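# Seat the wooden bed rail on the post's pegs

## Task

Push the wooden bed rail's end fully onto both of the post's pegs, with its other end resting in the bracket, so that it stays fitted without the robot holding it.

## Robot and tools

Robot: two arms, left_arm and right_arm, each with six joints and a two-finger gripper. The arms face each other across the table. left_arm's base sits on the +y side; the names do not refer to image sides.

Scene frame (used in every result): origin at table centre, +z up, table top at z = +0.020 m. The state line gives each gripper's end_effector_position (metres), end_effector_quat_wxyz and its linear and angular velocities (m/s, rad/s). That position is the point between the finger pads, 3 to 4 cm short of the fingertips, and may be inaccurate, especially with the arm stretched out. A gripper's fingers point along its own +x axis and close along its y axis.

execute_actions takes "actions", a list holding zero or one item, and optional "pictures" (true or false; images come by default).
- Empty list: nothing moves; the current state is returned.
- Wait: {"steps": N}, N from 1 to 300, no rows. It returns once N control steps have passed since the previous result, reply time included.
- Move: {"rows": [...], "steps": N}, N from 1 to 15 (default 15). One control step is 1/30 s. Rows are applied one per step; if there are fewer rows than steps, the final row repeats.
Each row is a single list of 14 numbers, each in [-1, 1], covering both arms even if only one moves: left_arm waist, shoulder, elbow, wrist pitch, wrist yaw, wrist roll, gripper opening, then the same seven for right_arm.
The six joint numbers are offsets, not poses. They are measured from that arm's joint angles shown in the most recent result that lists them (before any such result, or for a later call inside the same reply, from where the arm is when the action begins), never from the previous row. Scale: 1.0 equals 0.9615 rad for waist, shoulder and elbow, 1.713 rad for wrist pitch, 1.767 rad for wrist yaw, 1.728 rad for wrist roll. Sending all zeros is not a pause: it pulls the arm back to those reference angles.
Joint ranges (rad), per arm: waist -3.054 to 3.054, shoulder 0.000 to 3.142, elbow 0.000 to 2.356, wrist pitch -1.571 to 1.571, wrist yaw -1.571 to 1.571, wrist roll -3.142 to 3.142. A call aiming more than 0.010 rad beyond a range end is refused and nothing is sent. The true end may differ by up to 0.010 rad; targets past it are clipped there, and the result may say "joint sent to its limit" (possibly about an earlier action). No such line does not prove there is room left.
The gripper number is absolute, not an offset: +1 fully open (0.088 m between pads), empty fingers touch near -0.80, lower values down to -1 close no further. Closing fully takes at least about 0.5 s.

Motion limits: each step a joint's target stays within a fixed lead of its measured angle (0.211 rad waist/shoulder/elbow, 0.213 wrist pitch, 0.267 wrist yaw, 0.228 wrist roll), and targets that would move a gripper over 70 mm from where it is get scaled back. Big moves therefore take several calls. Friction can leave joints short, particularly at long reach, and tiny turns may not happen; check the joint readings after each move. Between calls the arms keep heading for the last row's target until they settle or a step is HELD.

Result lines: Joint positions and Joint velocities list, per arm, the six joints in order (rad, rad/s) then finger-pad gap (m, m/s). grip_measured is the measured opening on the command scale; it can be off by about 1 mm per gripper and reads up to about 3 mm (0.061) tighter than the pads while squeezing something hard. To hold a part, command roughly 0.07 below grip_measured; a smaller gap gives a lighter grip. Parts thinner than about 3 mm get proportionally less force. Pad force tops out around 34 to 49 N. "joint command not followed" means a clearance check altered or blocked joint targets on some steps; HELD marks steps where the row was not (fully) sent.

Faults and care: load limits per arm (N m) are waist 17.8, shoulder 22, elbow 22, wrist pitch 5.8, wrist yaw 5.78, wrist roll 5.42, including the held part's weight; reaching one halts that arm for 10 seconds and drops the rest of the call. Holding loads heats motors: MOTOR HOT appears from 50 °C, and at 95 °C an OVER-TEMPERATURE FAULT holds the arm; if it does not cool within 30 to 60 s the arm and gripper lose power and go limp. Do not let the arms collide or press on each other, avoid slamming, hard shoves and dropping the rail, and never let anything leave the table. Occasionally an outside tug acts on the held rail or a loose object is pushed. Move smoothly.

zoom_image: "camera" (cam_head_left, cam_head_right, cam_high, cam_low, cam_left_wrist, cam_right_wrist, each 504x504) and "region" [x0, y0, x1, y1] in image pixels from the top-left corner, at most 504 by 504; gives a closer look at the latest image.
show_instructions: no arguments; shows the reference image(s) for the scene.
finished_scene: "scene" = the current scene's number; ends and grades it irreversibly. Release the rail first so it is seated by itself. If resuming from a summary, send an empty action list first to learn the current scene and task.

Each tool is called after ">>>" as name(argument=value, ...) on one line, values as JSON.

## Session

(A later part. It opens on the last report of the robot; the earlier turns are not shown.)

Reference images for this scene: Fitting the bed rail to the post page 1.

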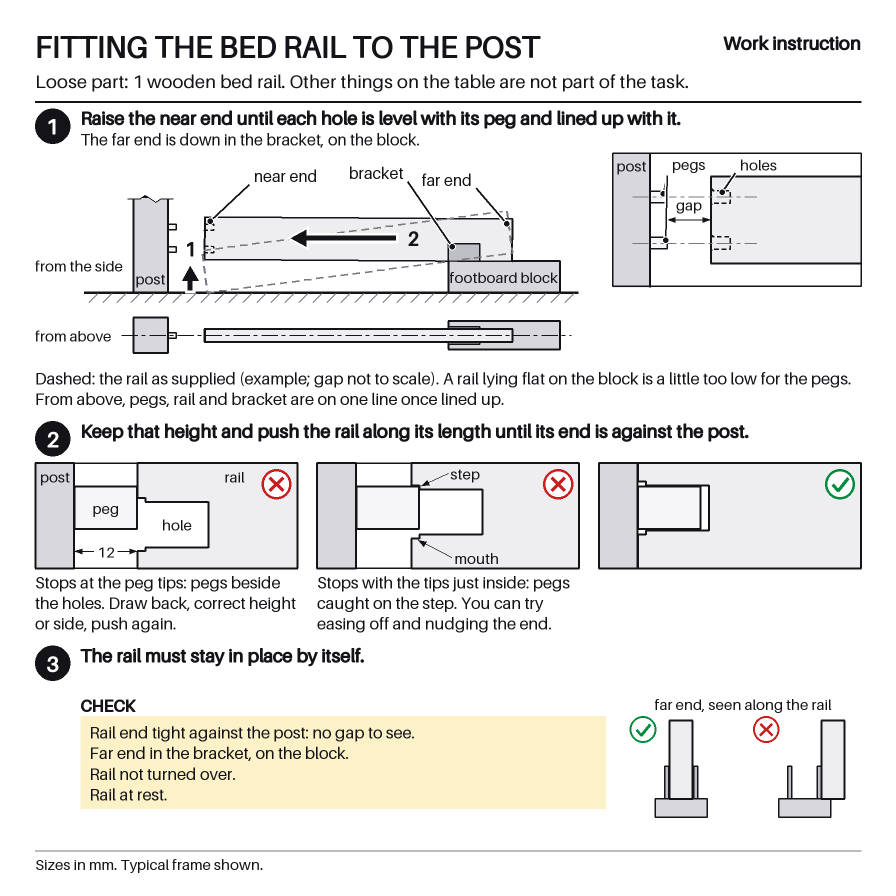

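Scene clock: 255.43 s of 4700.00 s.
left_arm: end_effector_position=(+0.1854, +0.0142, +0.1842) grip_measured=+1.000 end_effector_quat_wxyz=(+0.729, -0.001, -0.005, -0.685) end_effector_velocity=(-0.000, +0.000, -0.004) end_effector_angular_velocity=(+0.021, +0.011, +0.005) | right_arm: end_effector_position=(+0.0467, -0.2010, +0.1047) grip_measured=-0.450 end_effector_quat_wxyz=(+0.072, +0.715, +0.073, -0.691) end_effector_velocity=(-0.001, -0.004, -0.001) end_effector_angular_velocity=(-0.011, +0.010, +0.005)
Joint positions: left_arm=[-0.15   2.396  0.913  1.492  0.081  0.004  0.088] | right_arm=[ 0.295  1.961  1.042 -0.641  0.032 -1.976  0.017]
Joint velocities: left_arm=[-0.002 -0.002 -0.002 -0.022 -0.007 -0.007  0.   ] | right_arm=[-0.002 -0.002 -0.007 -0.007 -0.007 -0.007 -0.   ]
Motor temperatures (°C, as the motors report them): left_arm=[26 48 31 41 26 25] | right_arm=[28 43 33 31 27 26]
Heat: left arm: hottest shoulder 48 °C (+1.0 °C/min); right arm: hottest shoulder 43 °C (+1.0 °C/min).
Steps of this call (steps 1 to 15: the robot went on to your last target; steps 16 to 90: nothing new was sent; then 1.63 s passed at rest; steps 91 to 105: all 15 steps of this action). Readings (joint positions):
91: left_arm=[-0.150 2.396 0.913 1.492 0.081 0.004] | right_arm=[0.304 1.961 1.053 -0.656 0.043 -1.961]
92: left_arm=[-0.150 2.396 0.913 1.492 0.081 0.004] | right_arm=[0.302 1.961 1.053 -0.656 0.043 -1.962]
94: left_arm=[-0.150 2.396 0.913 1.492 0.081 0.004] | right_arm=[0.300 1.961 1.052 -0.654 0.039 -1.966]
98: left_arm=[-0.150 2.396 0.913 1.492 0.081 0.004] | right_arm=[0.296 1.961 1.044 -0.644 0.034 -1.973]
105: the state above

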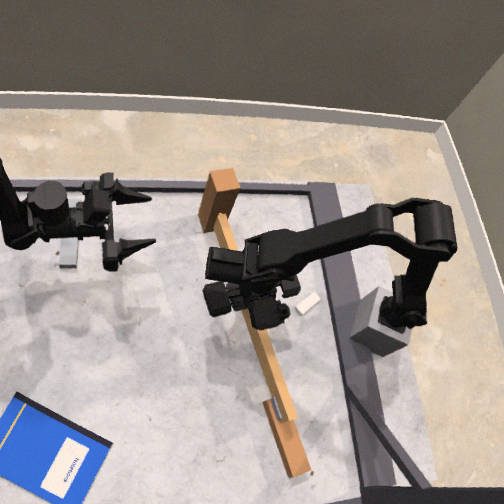

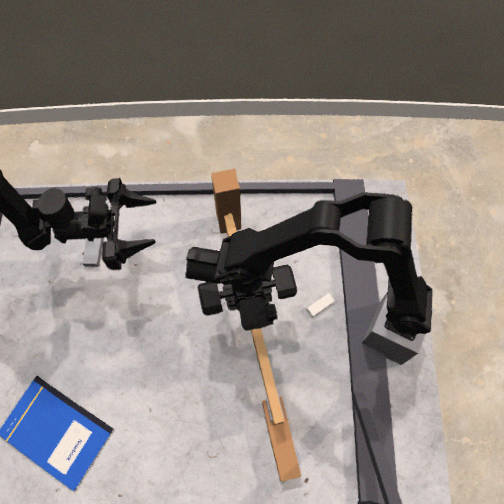

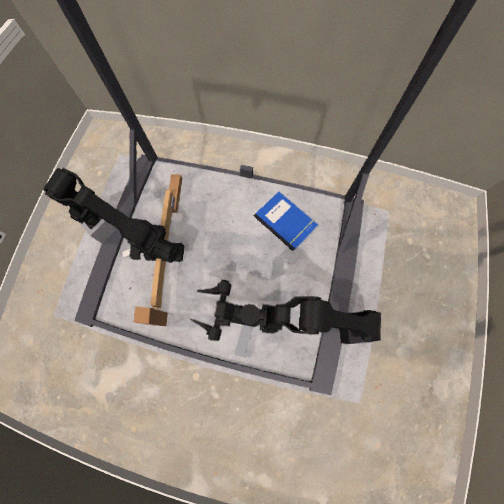

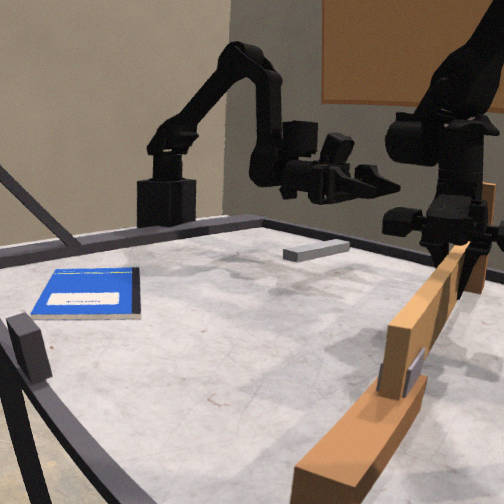

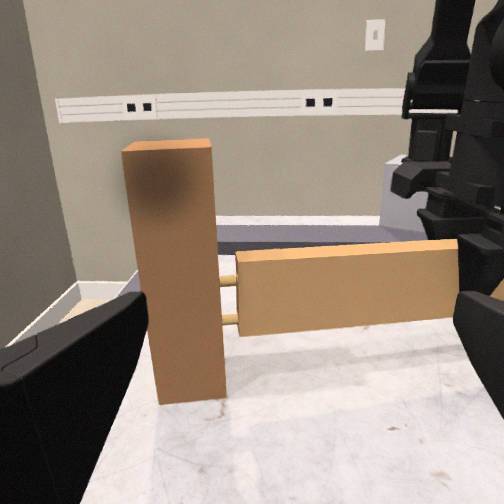

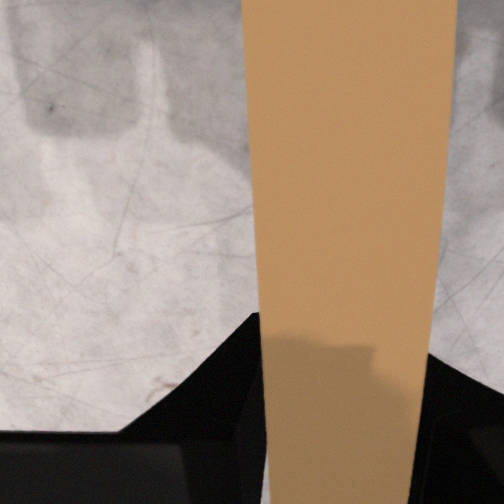

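>>> execute_actions(actions=[{"rows":[[0,0,0,0,0,0,1, 0.004,0,-0.01,0.005,0,0,-0.65],[0,0,0,0,0,0,1, 0.004,0,-0.01,0.005,0,0,-0.65],[0,0,0,0,0,0,1, 0.004,0,-0.01,0.005,0,0,-0.65],[0,0,0,0,0,0,1, 0.004,0,-0.02,0.01,0,0,-0.65]],"steps":15}])

>>> zoom_image(camera="cam_left_wrist", region=[180,240,300,360])

>>> zoom_image(camera="cam_high", region=[120,260,200,340])

Scene clock: 261.83 s of 4700.00 s.
left_arm: end_effector_position=(+0.1854, +0.0142, +0.1842) grip_measured=+1.000 end_effector_quat_wxyz=(+0.729, -0.001, -0.005, -0.685) end_effector_velocity=(-0.002, -0.000, +0.001) end_effector_angular_velocity=(+0.002, +0.008, -0.010) | right_arm: end_effector_position=(+0.0462, -0.2017, +0.1024) grip_measured=-0.450 end_effector_quat_wxyz=(+0.071, +0.716, +0.075, -0.690) end_effector_velocity=(+0.002, -0.001, -0.001) end_effector_angular_velocity=(+0.001, -0.008, +0.005)
Joint positions: left_arm=[-0.15   2.396  0.913  1.492  0.081  0.004  0.088] | right_arm=[ 0.296  1.961  1.031 -0.625  0.032 -1.976  0.017]
Joint velocities: left_arm=[-0.002 -0.007 -0.002 -0.007  0.007 -0.007  0.   ] | right_arm=[-0.002 -0.002 -0.007  0.007  0.007 -0.007 -0.   ]
Motor temperatures (°C, as the motors report them): left_arm=[26 48 31 41 26 25] | right_arm=[28 43 32 30 27 26]
Heat: left arm: hottest shoulder 48 °C (+1.0 °C/min); right arm: hottest shoulder 43 °C (+1.0 °C/min).
Steps of this call (steps 1 to 15: the robot went on to your last target; steps 16 to 90: nothing new was sent; then 2.90 s passed at rest; steps 91 to 105: all 15 steps of this action). Readings (joint positions):
91: left_arm=[-0.150 2.396 0.913 1.492 0.081 0.004] | right_arm=[0.296 1.961 1.042 -0.640 0.032 -1.976]
92: left_arm=[-0.150 2.396 0.913 1.492 0.081 0.004] | right_arm=[0.296 1.961 1.041 -0.638 0.032 -1.976]
94: left_arm=[-0.150 2.396 0.913 1.492 0.081 0.004] | right_arm=[0.296 1.961 1.037 -0.632 0.032 -1.976]
98: left_arm=[-0.150 2.396 0.913 1.492 0.081 0.004] | right_arm=[0.296 1.961 1.031 -0.626 0.032 -1.976]
105: the state above

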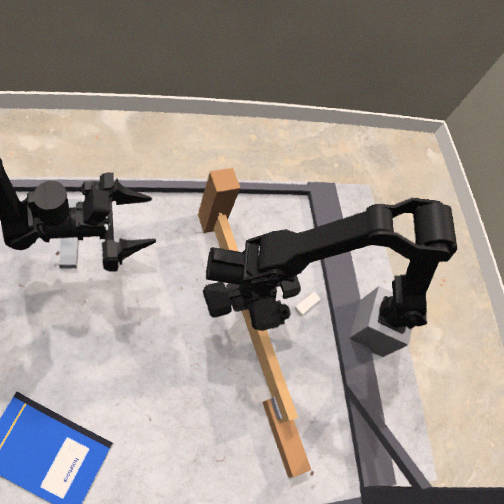

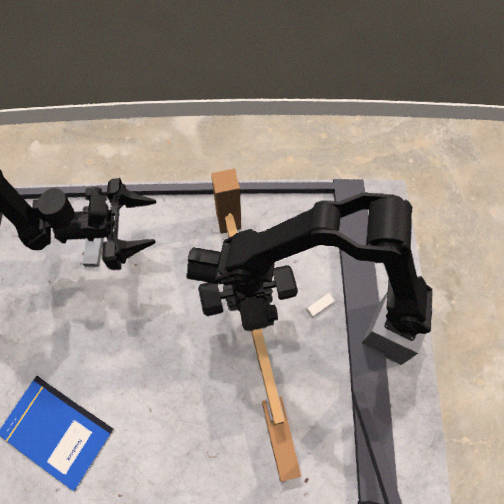

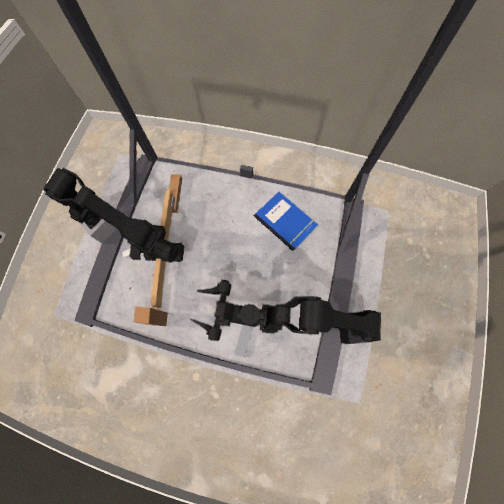

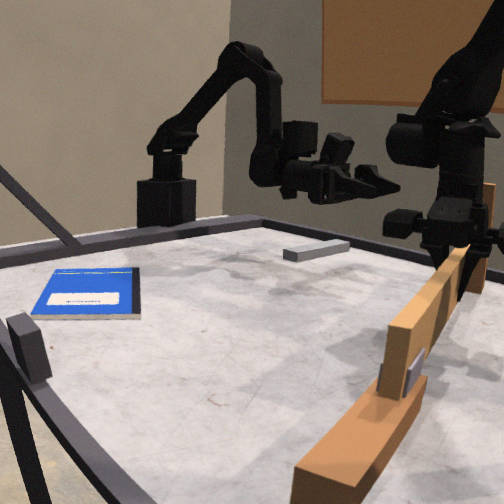

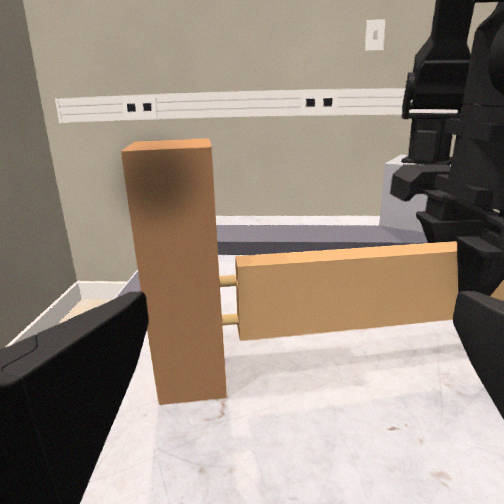

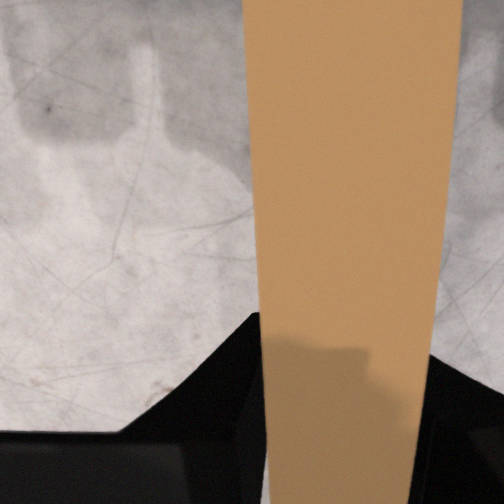

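Region (180, 240, 300, 360) of cam_left_wrist's 504x504 image, scaled by 4.200, with more detail than that image has.

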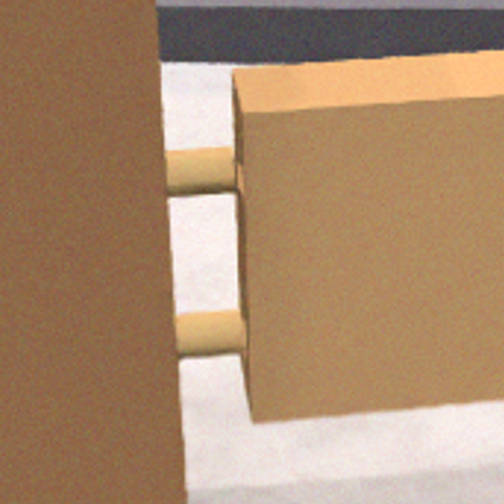

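Region (120, 260, 200, 340) of cam_high's 504x504 image, scaled by 6.300, with more detail than that image has.

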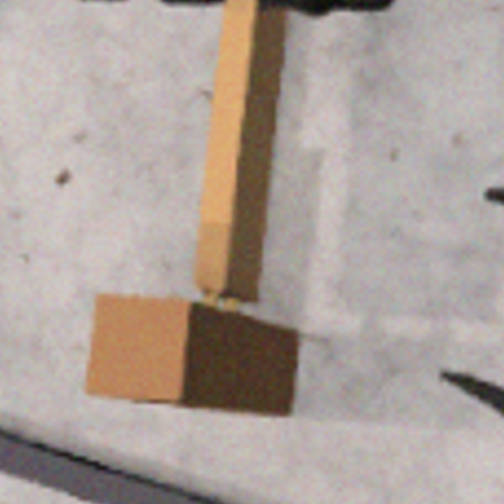

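>>> execute_actions(actions=[{"rows":[[0,0,0,0,0,0,1, -0.012,0,0,-0.004,0,0.004,-0.65],[0,0,0,0,0,0,1, -0.012,0,0,-0.004,0,0.004,-0.65],[0,0,0,0,0,0,1, -0.012,0,0,-0.004,0,0.004,-0.65],[0,0,0,0,0,0,1, -0.025,0,0,-0.008,0,0.008,-0.65]],"steps":15}])

>>> zoom_image(camera="cam_left_wrist", region=[180,240,300,360])

>>> zoom_image(camera="cam_high", region=[120,260,200,340])

Scene clock: 267.50 s of 4700.00 s.
left_arm: end_effector_position=(+0.1854, +0.0142, +0.1842) grip_measured=+1.000 end_effector_quat_wxyz=(+0.729, -0.001, -0.005, -0.685) end_effector_velocity=(-0.000, +0.000, +0.001) end_effector_angular_velocity=(+0.002, +0.008, +0.005) | right_arm: end_effector_position=(+0.0474, -0.2032, +0.1024) grip_measured=-0.450 end_effector_quat_wxyz=(+0.067, +0.713, +0.069, -0.694) end_effector_velocity=(-0.000, +0.000, +0.003) end_effector_angular_velocity=(+0.003, +0.007, +0.020)
Joint positions: left_arm=[-0.15   2.396  0.913  1.492  0.081  0.004  0.088] | right_arm=[ 0.288  1.961  1.031 -0.63   0.024 -1.969  0.017]
Joint velocities: left_arm=[-0.002 -0.007 -0.002 -0.007 -0.007 -0.007  0.   ] | right_arm=[-0.002 -0.007  0.002 -0.007 -0.007 -0.022 -0.   ]
Motor temperatures (°C, as the motors report them): left_arm=[26 49 31 41 26 25] | right_arm=[28 43 32 30 26 26]
Heat: left arm: hottest shoulder 49 °C (+2.0 °C/min); right arm: hottest shoulder 43 °C (+2.0 °C/min).
Steps of this call (steps 1 to 15: the robot went on to your last target; steps 16 to 90: nothing new was sent; then 2.17 s passed at rest; steps 91 to 105: all 15 steps of this action). Readings (joint positions):
91: left_arm=[-0.150 2.396 0.913 1.492 0.081 0.004] | right_arm=[0.295 1.961 1.031 -0.624 0.032 -1.975]
92: left_arm=[-0.150 2.396 0.913 1.492 0.081 0.004] | right_arm=[0.294 1.961 1.031 -0.624 0.032 -1.974]
94: left_arm=[-0.150 2.396 0.913 1.492 0.081 0.004] | right_arm=[0.291 1.961 1.031 -0.626 0.029 -1.973]
98: left_arm=[-0.150 2.396 0.913 1.492 0.081 0.004] | right_arm=[0.288 1.961 1.031 -0.629 0.024 -1.970]
105: the state above

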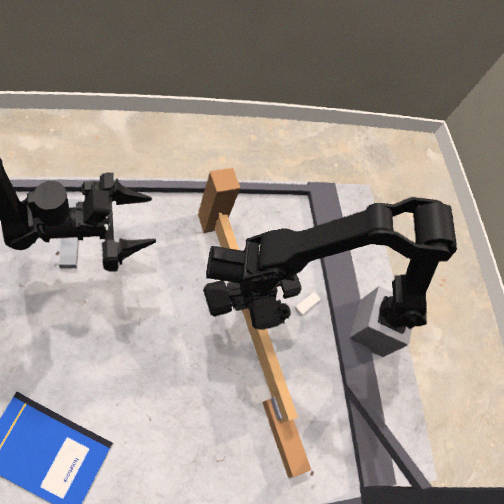

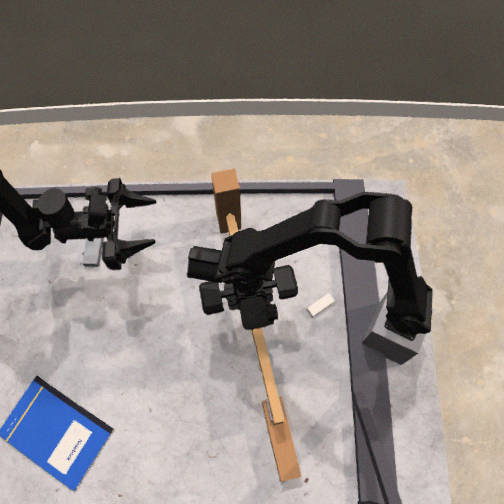

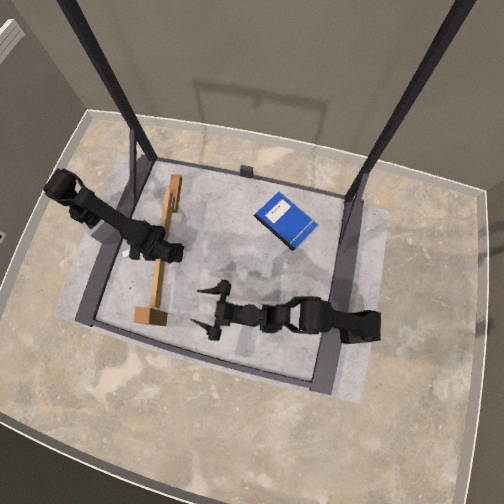

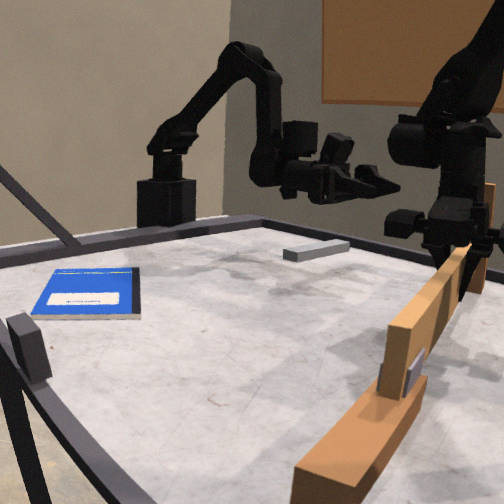

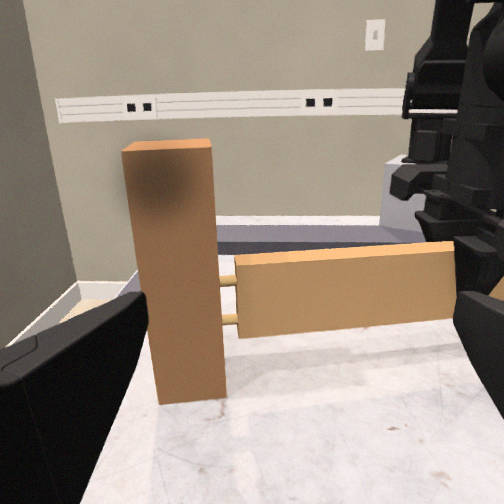

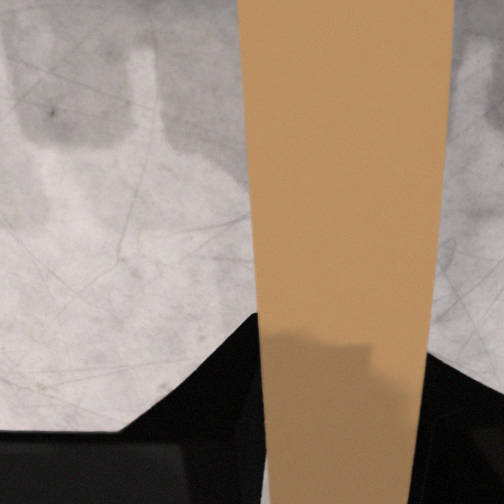

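Region (180, 240, 300, 360) of cam_left_wrist's 504x504 image, scaled by 4.200, with more detail than that image has.

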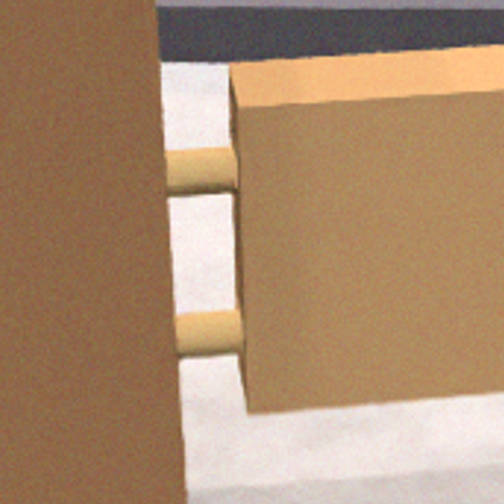

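Region (120, 260, 200, 340) of cam_high's 504x504 image, scaled by 6.300, with more detail than that image has.

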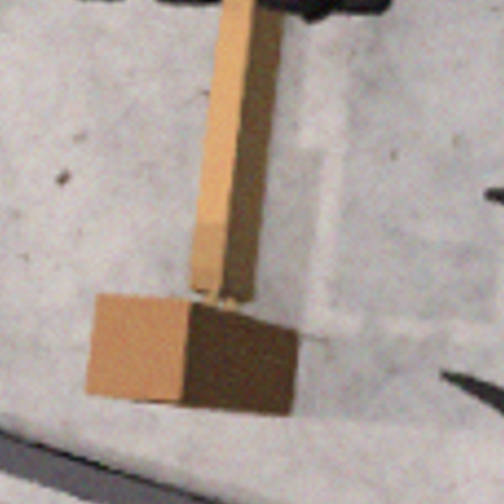

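>>> execute_actions(actions=[{"rows":[[0,0,0,0,0,0,1, 0.004,0,-0.008,0.004,0.004,0,-0.65],[0,0,0,0,0,0,1, 0.004,0,-0.008,0.004,0.004,0,-0.65],[0,0,0,0,0,0,1, 0.004,0,-0.008,0.004,0.004,0,-0.65],[0,0,0,0,0,0,1, 0.004,0,-0.008,0.004,0.004,0,-0.65],[0,0,0,0,0,0,1, 0.004,0,-0.008,0.004,0.004,0,-0.65],[0,0,0,0,0,0,1, 0.004,0,-0.008,0.004,0.004,0,-0.65],[0,0,0,0,0,0,1, -0.01,0,-0.012,0.006,0.004,0,-0.65],[0,0,0,0,0,0,1, -0.015,0,-0.016,0.008,0.004,0,-0.65]],"steps":15}])

>>> zoom_image(camera="cam_left_wrist", region=[180,240,300,360])

Scene clock: 272.13 s of 4700.00 s.
left_arm: end_effector_position=(+0.1854, +0.0142, +0.1842) grip_measured=+1.000 end_effector_quat_wxyz=(+0.729, -0.001, -0.005, -0.685) end_effector_velocity=(+0.000, -0.001, +0.003) end_effector_angular_velocity=(-0.003, +0.007, +0.005) | right_arm: end_effector_position=(+0.0489, -0.2035, +0.1009) grip_measured=-0.450 end_effector_quat_wxyz=(+0.063, +0.714, +0.069, -0.694) end_effector_velocity=(-0.001, -0.004, -0.001) end_effector_angular_velocity=(-0.011, +0.010, +0.005)
Joint positions: left_arm=[-0.15   2.396  0.913  1.492  0.081  0.004  0.088] | right_arm=[ 0.283  1.961  1.023 -0.617  0.025 -1.969  0.017]
Joint velocities: left_arm=[-0.002 -0.007  0.002 -0.007 -0.007 -0.007  0.   ] | right_arm=[-0.002 -0.002 -0.007 -0.007 -0.007 -0.007  0.   ]
Motor temperatures (°C, as the motors report them): left_arm=[26 49 31 41 26 25] | right_arm=[28 43 32 30 26 26]
Heat: left arm: hottest shoulder 49 °C (+2.0 °C/min); right arm: hottest shoulder 43 °C (+1.0 °C/min).
Steps of this call (steps 1 to 15: the robot went on to your last target; steps 16 to 90: nothing new was sent; then 1.13 s passed at rest; steps 91 to 105: all 15 steps of this action). Readings (joint positions):
91: left_arm=[-0.150 2.396 0.913 1.492 0.081 0.004] | right_arm=[0.288 1.961 1.031 -0.630 0.025 -1.969]
92: left_arm=[-0.150 2.396 0.913 1.492 0.081 0.004] | right_arm=[0.289 1.961 1.031 -0.630 0.026 -1.969]
94: left_arm=[-0.150 2.396 0.913 1.492 0.081 0.004] | right_arm=[0.289 1.961 1.030 -0.629 0.027 -1.969]
98: left_arm=[-0.150 2.396 0.913 1.492 0.081 0.004] | right_arm=[0.289 1.961 1.027 -0.625 0.027 -1.969]
105: the state above

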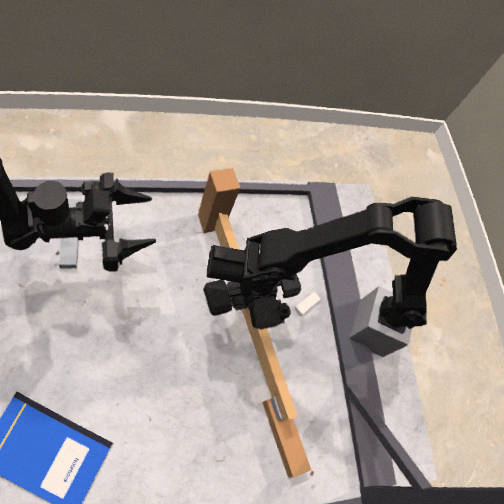

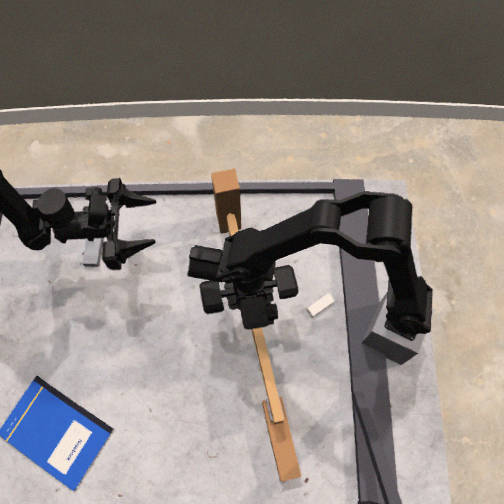

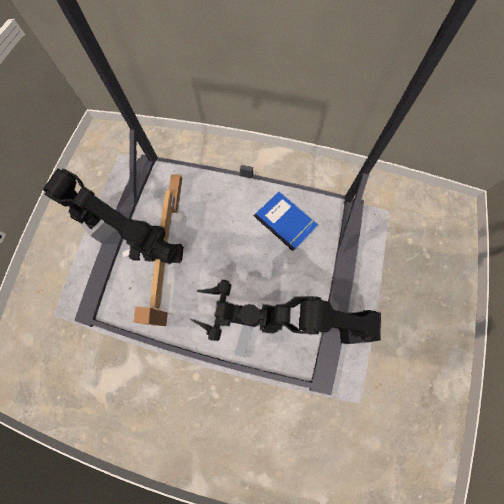

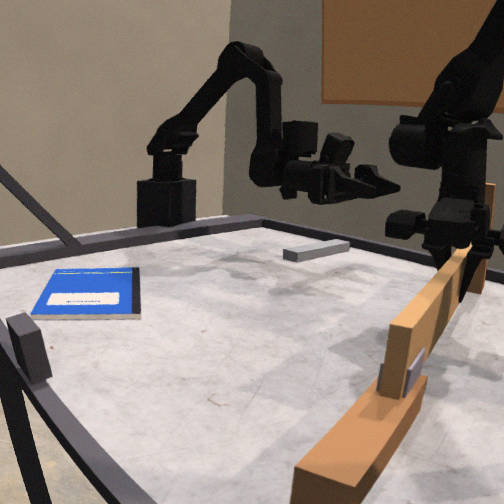

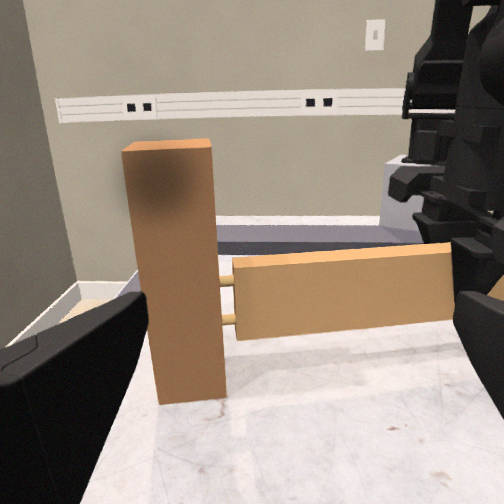

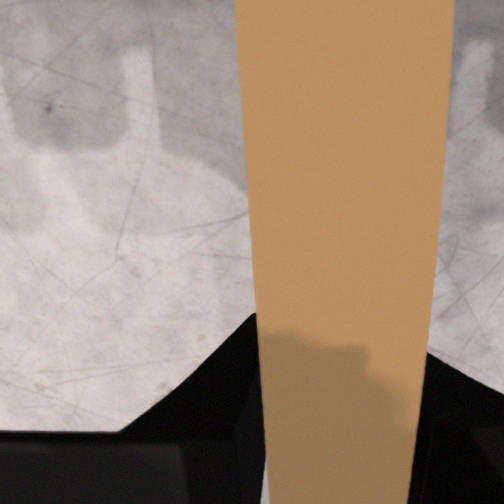

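Region (180, 240, 300, 360) of cam_left_wrist's 504x504 image, scaled by 4.200, with more detail than that image has.

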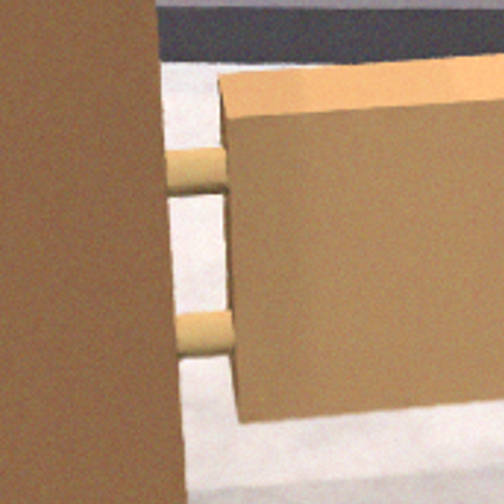

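Past the step. Push on.

>>> execute_actions(actions=[{"rows":[[0,0,0,0,0,0,1, -0.02,0,0.005,0,0,-0.01,-0.65],[0,0,0,0,0,0,1, -0.02,0,0.005,0,0,-0.01,-0.65],[0,0,0,0,0,0,1, -0.02,0,0.005,0,0,-0.01,-0.65],[0,0,0,0,0,0,1, -0.02,0,0.005,0,0,-0.01,-0.65],[0,0,0,0,0,0,1, -0.045,0,0.015,0,0,-0.022,-0.65]],"steps":15}])

>>> zoom_image(camera="cam_left_wrist", region=[180,240,300,360])

Scene clock: 275.57 s of 4700.00 s.
left_arm: end_effector_position=(+0.1854, +0.0142, +0.1842) grip_measured=+1.000 end_effector_quat_wxyz=(+0.729, -0.001, -0.005, -0.685) end_effector_velocity=(-0.003, -0.001, +0.000) end_effector_angular_velocity=(+0.003, -0.007, +0.000) | right_arm: end_effector_position=(+0.0500, -0.2037, +0.1009) grip_measured=-0.450 end_effector_quat_wxyz=(+0.066, +0.705, +0.077, -0.702) end_effector_velocity=(-0.000, +0.001, +0.000) end_effector_angular_velocity=(+0.009, +0.005, +0.005)
Joint positions: left_arm=[-0.15   2.396  0.913  1.492  0.081  0.004  0.088] | right_arm=[ 0.268  1.961  1.023 -0.617  0.    -1.997  0.017]
Joint velocities: left_arm=[-0.007 -0.002  0.002 -0.007 -0.007  0.007  0.   ] | right_arm=[-0.002 -0.002 -0.002  0.007 -0.007 -0.007 -0.   ]
Motor temperatures (°C, as the motors report them): left_arm=[26 49 31 41 26 25] | right_arm=[28 43 32 30 26 26]
Heat: left arm: hottest shoulder 49 °C (+2.0 °C/min); right arm: hottest shoulder 43 °C (+1.0 °C/min).
Steps of this call (steps 1 to 15: the robot went on to your last target; steps 16 to 88: nothing new was sent; steps 89 to 103: all 15 steps of this action). Readings (joint positions):
89: left_arm=[-0.150 2.396 0.913 1.492 0.081 0.004] | right_arm=[0.282 1.961 1.023 -0.617 0.024 -1.973]
90: left_arm=[-0.150 2.396 0.913 1.492 0.081 0.004] | right_arm=[0.281 1.961 1.023 -0.617 0.021 -1.975]
92: left_arm=[-0.150 2.396 0.913 1.492 0.081 0.004] | right_arm=[0.279 1.961 1.023 -0.617 0.019 -1.978]
96: left_arm=[-0.150 2.396 0.913 1.492 0.081 0.004] | right_arm=[0.269 1.961 1.023 -0.617 0.002 -1.994]
103: the state above

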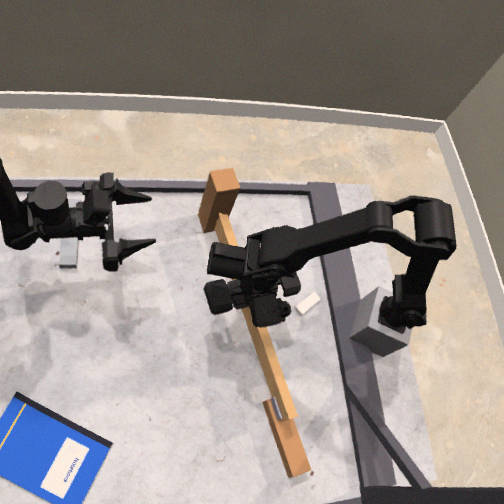

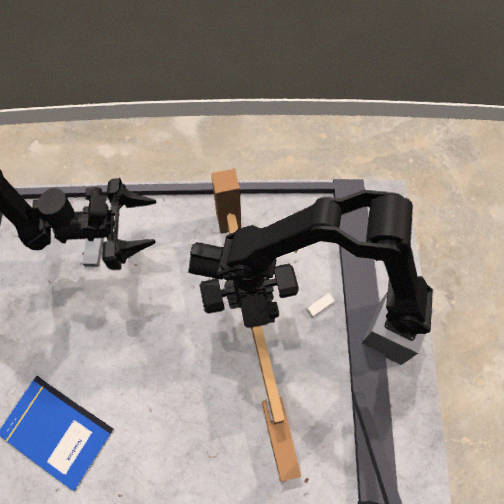

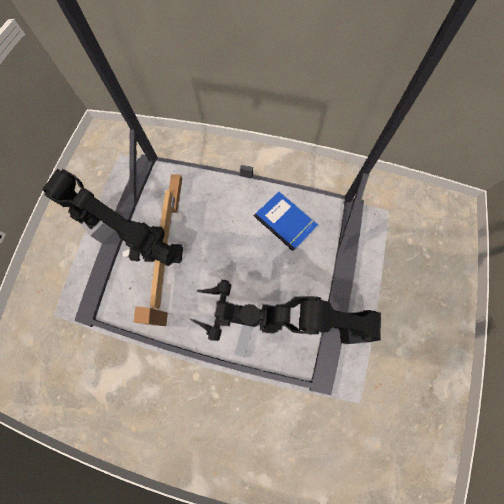

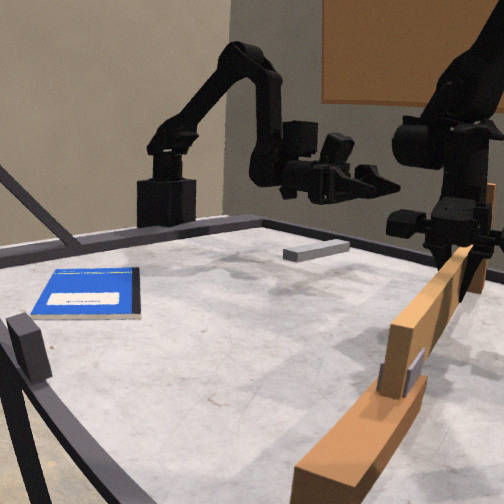

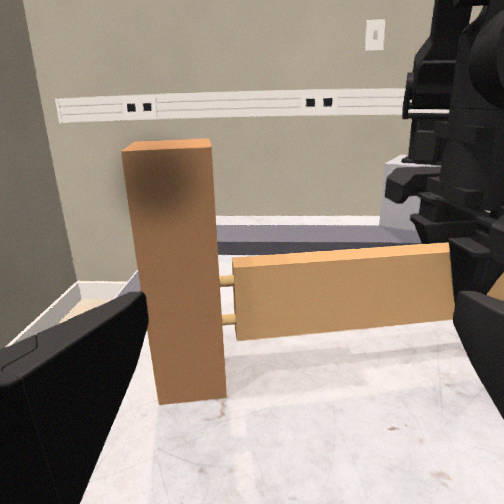

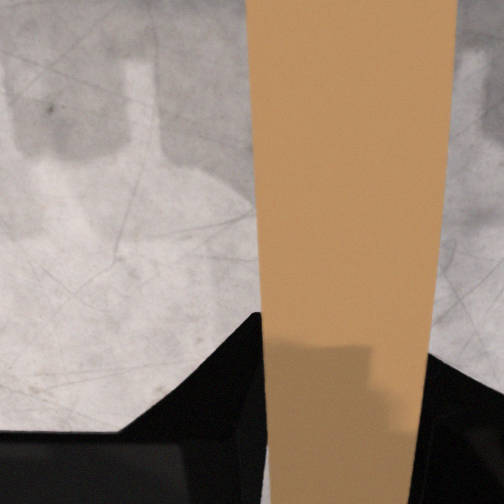

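Region (180, 240, 300, 360) of cam_left_wrist's 504x504 image, scaled by 4.200, with more detail than that image has.

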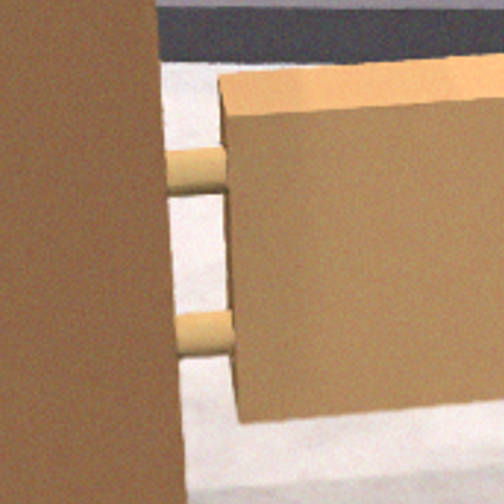

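>>> execute_actions(actions=[{"rows":[[0,0,0,0,0,0,1, 0.012,0,0,0,0.012,0.01,-0.65],[0,0,0,0,0,0,1, 0.012,0,0,0,0.012,0.01,-0.65],[0,0,0,0,0,0,1, 0.012,0,0,0,0.012,0.01,-0.65],[0,0,0,0,0,0,1, 0.012,0,0,0,0.012,0.01,-0.65],[0,0,0,0,0,0,1, 0.012,0,0,0,0.012,0.01,0.2]],"steps":15}])

Scene clock: 278.50 s of 4700.00 s.
left_arm: end_effector_position=(+0.1854, +0.0142, +0.1842) grip_measured=+1.000 end_effector_quat_wxyz=(+0.729, -0.001, -0.005, -0.685) end_effector_velocity=(+0.002, +0.000, -0.001) end_effector_angular_velocity=(+0.007, +0.009, +0.019) | right_arm: end_effector_position=(+0.0500, -0.2037, +0.1009) grip_measured=+0.181 end_effector_quat_wxyz=(+0.066, +0.712, +0.073, -0.696) end_effector_velocity=(-0.001, -0.002, +0.000) end_effector_angular_velocity=(-0.006, +0.009, +0.005)
Joint positions: left_arm=[-0.15   2.396  0.913  1.492  0.081  0.004  0.088] | right_arm=[ 0.276  1.961  1.023 -0.616  0.018 -1.985  0.048]
Joint velocities: left_arm=[-0.002 -0.002 -0.002 -0.007 -0.022 -0.007  0.   ] | right_arm=[-0.002 -0.002 -0.002 -0.007 -0.007 -0.007  0.009]
Motor temperatures (°C, as the motors report them): left_arm=[26 49 31 41 26 25] | right_arm=[28 43 32 30 27 26]
Heat: left arm: hottest shoulder 49 °C (+2.0 °C/min); right arm: hottest shoulder 43 °C (+1.0 °C/min).
Steps of this call (steps 1 to 15: the robot went on to your last target; steps 16 to 73: nothing new was sent; steps 74 to 88: all 15 steps of this action). Readings (joint positions):
74: left_arm=[-0.150 2.396 0.913 1.492 0.081 0.004] | right_arm=[0.270 1.961 1.023 -0.617 0.003 -1.996]
75: left_arm=[-0.150 2.396 0.913 1.492 0.081 0.004] | right_arm=[0.273 1.961 1.023 -0.617 0.008 -1.992]
77: left_arm=[-0.150 2.396 0.913 1.492 0.081 0.004] | right_arm=[0.276 1.961 1.023 -0.617 0.013 -1.987]
81: left_arm=[-0.150 2.396 0.913 1.492 0.081 0.004] | right_arm=[0.276 1.961 1.023 -0.616 0.018 -1.986]
88: the state above

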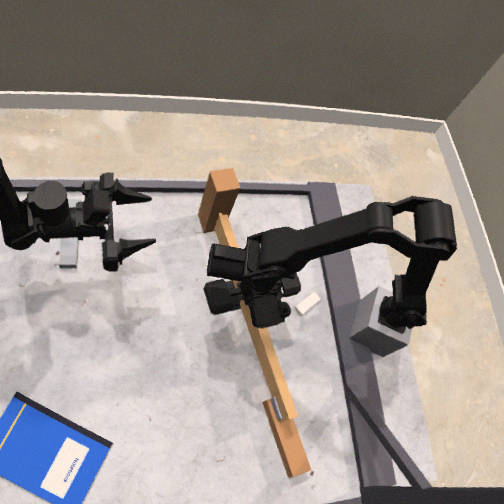

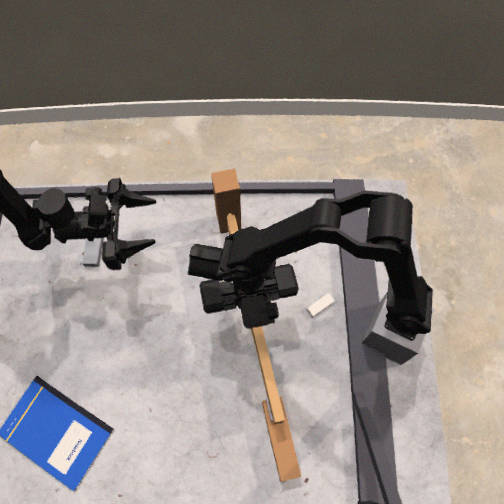

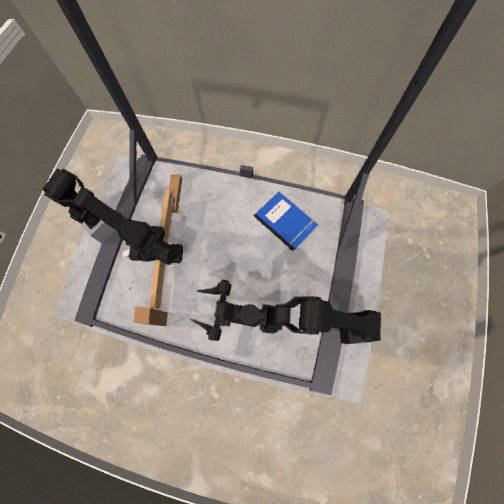

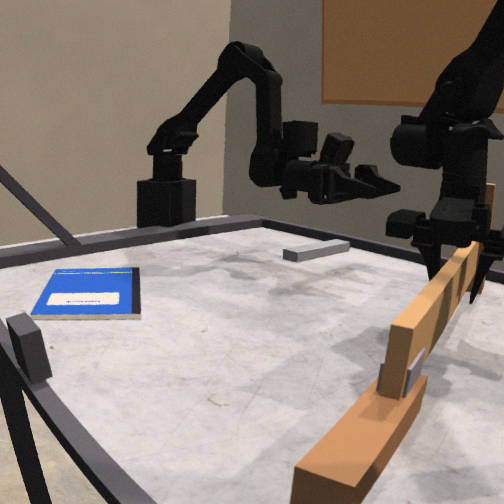

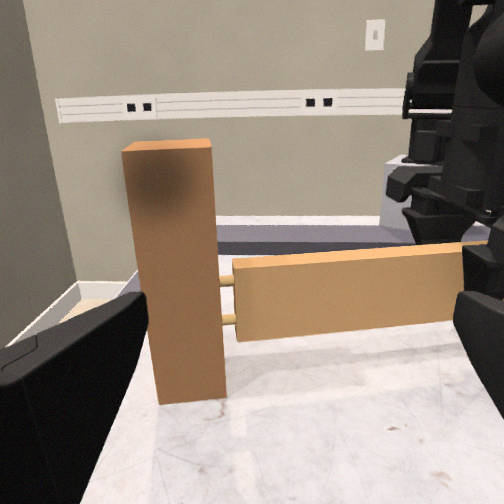

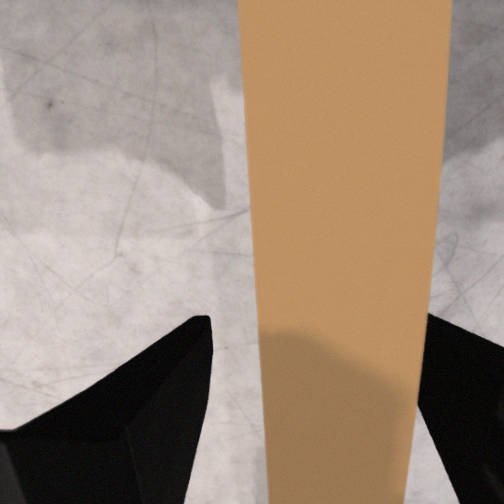

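>>> execute_actions(actions=[{"rows":[[0,0,0,0,0,0,1, 0.0,-0.174,0.209,-0.234,0,0,1]],"steps":15}], pictures=false)

>>> execute_actions(actions=[{"rows":[[0,0,0,0,0,0,1, 0.955,0.085,0.19,-0.05,-0.027,0.568,-0.8]],"steps":15}], pictures=false)

>>> execute_actions(actions=[{"steps":30}], pictures=false)

Scene clock: 282.47 s of 4700.00 s.
left_arm: end_effector_position=(+0.1854, +0.0142, +0.1842) grip_measured=+1.000 end_effector_quat_wxyz=(+0.729, -0.001, -0.005, -0.685) end_effector_velocity=(-0.000, +0.001, -0.007) end_effector_angular_velocity=(+0.026, +0.011, +0.005) | right_arm: end_effector_position=(+0.0494, -0.2063, +0.1953) grip_measured=+1.000 end_effector_quat_wxyz=(+0.074, +0.709, +0.065, -0.698) end_effector_velocity=(-0.001, -0.012, +0.000) end_effector_angular_velocity=(-0.049, +0.018, -0.000)
Joint positions: left_arm=[-0.15   2.396  0.913  1.492  0.081  0.004  0.088] | right_arm=[ 0.276  1.789  1.222 -1.01   0.018 -1.984  0.088]
Joint velocities: left_arm=[-0.002  0.002 -0.002 -0.022 -0.007 -0.007  0.   ] | right_arm=[-0.007 -0.002 -0.002 -0.051 -0.007 -0.007  0.   ]
Motor temperatures (°C, as the motors report them): left_arm=[26 49 31 42 26 25] | right_arm=[28 43 32 30 26 26]
Heat: left arm: hottest shoulder 49 °C (+1.0 °C/min); right arm: hottest shoulder 43 °C (+1.0 °C/min).
Steps of this call (steps 1 to 15: the robot went on to your last target; steps 16 to 90: nothing new was sent; then 0.47 s passed at rest; steps 91 to 105: all 15 steps of this action). Readings (joint positions):
91: left_arm=[-0.150 2.396 0.913 1.492 0.081 0.004] | right_arm=[0.276 1.950 1.047 -0.663 0.018 -1.984]
92: left_arm=[-0.150 2.396 0.913 1.492 0.081 0.004] | right_arm=[0.276 1.938 1.072 -0.717 0.018 -1.984]
94: left_arm=[-0.150 2.396 0.913 1.492 0.081 0.004] | right_arm=[0.276 1.885 1.138 -0.830 0.018 -1.984]
98: left_arm=[-0.150 2.396 0.913 1.492 0.081 0.004] | right_arm=[0.276 1.793 1.217 -0.970 0.018 -1.984]
105: the state above

Scene clock: 282.97 s of 4700.00 s.
left_arm: end_effector_position=(+0.1854, +0.0142, +0.1842) grip_measured=+1.000 end_effector_quat_wxyz=(+0.729, -0.001, -0.005, -0.685) end_effector_velocity=(-0.000, +0.000, +0.002) end_effector_angular_velocity=(-0.008, +0.006, +0.005) | right_arm: end_effector_position=(-0.2197, -0.2317, +0.2157) grip_measured=-0.707 end_effector_quat_wxyz=(+0.042, +0.694, +0.042, -0.718) end_effector_velocity=(-0.455, -0.327, -0.001) end_effector_angular_velocity=(-0.108, +0.061, +0.627)
Joint positions: left_arm=[-0.15   2.396  0.913  1.492  0.081  0.004  0.088] | right_arm=[ 1.095  1.859  1.394 -1.089 -0.029 -1.087  0.004]
Joint velocities: left_arm=[-0.002 -0.002 -0.002  0.007 -0.007 -0.007  0.   ] | right_arm=[ 1.585  0.007  0.002 -0.022 -0.095  0.96  -0.088]
Motor temperatures (°C, as the motors report them): left_arm=[26 49 31 42 26 25] | right_arm=[28 43 32 30 26 26]
Heat: left arm: hottest shoulder 49 °C (+1.0 °C/min); right arm: hottest shoulder 43 °C (+1.0 °C/min).
Steps of this call (steps 1 to 15: all 15 steps of this action). Readings (joint positions):
1: left_arm=[-0.150 2.396 0.913 1.492 0.081 0.004] | right_arm=[0.294 1.802 1.250 -1.046 0.020 -1.932]
2: left_arm=[-0.150 2.396 0.913 1.492 0.081 0.004] | right_arm=[0.333 1.819 1.281 -1.056 0.011 -1.873]
4: left_arm=[-0.150 2.396 0.913 1.492 0.081 0.004] | right_arm=[0.437 1.842 1.339 -1.061 -0.008 -1.751]
8: left_arm=[-0.150 2.396 0.913 1.492 0.081 0.004] | right_arm=[0.677 1.849 1.388 -1.082 -0.022 -1.495]
15: the state above

Scene clock: 283.97 s of 4700.00 s.
left_arm: end_effector_position=(+0.1854, +0.0142, +0.1842) grip_measured=+1.000 end_effector_quat_wxyz=(+0.729, -0.001, -0.005, -0.685) end_effector_velocity=(-0.003, +0.002, -0.008) end_effector_angular_velocity=(+0.031, +0.012, -0.010) | right_arm: end_effector_position=(-0.2464, -0.2537, +0.2157) grip_measured=-0.786 end_effector_quat_wxyz=(+0.052, +0.693, +0.046, -0.717) end_effector_velocity=(+0.002, -0.002, +0.000) end_effector_angular_velocity=(-0.001, -0.010, -0.005)
Joint positions: left_arm=[-0.15   2.396  0.913  1.492  0.081  0.004  0.088] | right_arm=[ 1.194  1.859  1.394 -1.093 -0.033 -1.007  0.   ]
Joint velocities: left_arm=[-0.002  0.002 -0.007 -0.022  0.007 -0.007  0.   ] | right_arm=[ 0.002 -0.002 -0.002 -0.007  0.007  0.007 -0.   ]
Motor temperatures (°C, as the motors report them): left_arm=[26 49 31 42 26 25] | right_arm=[28 42 32 30 26 26]
Heat: left arm: hottest shoulder 49 °C (+1.0 °C/min); right arm: hottest shoulder 42 °C (+0.0 °C/min).
Steps of this call (steps 1 to 30: the robot went on to your last target). Readings (joint positions):
1: left_arm=[-0.150 2.396 0.913 1.492 0.081 0.004] | right_arm=[1.141 1.859 1.394 -1.090 -0.033 -1.063]
2: left_arm=[-0.150 2.396 0.913 1.492 0.081 0.004] | right_arm=[1.173 1.859 1.394 -1.092 -0.034 -1.047]
4: left_arm=[-0.150 2.396 0.913 1.492 0.081 0.004] | right_arm=[1.199 1.859 1.394 -1.093 -0.034 -1.026]
8: left_arm=[-0.150 2.396 0.913 1.492 0.081 0.004] | right_arm=[1.195 1.859 1.394 -1.093 -0.033 -1.012]
30: the state above
All arms were judged still, so your last target was given up. Only a new action makes them travel on or press farther. Fingers that are still opening or closing keep moving.


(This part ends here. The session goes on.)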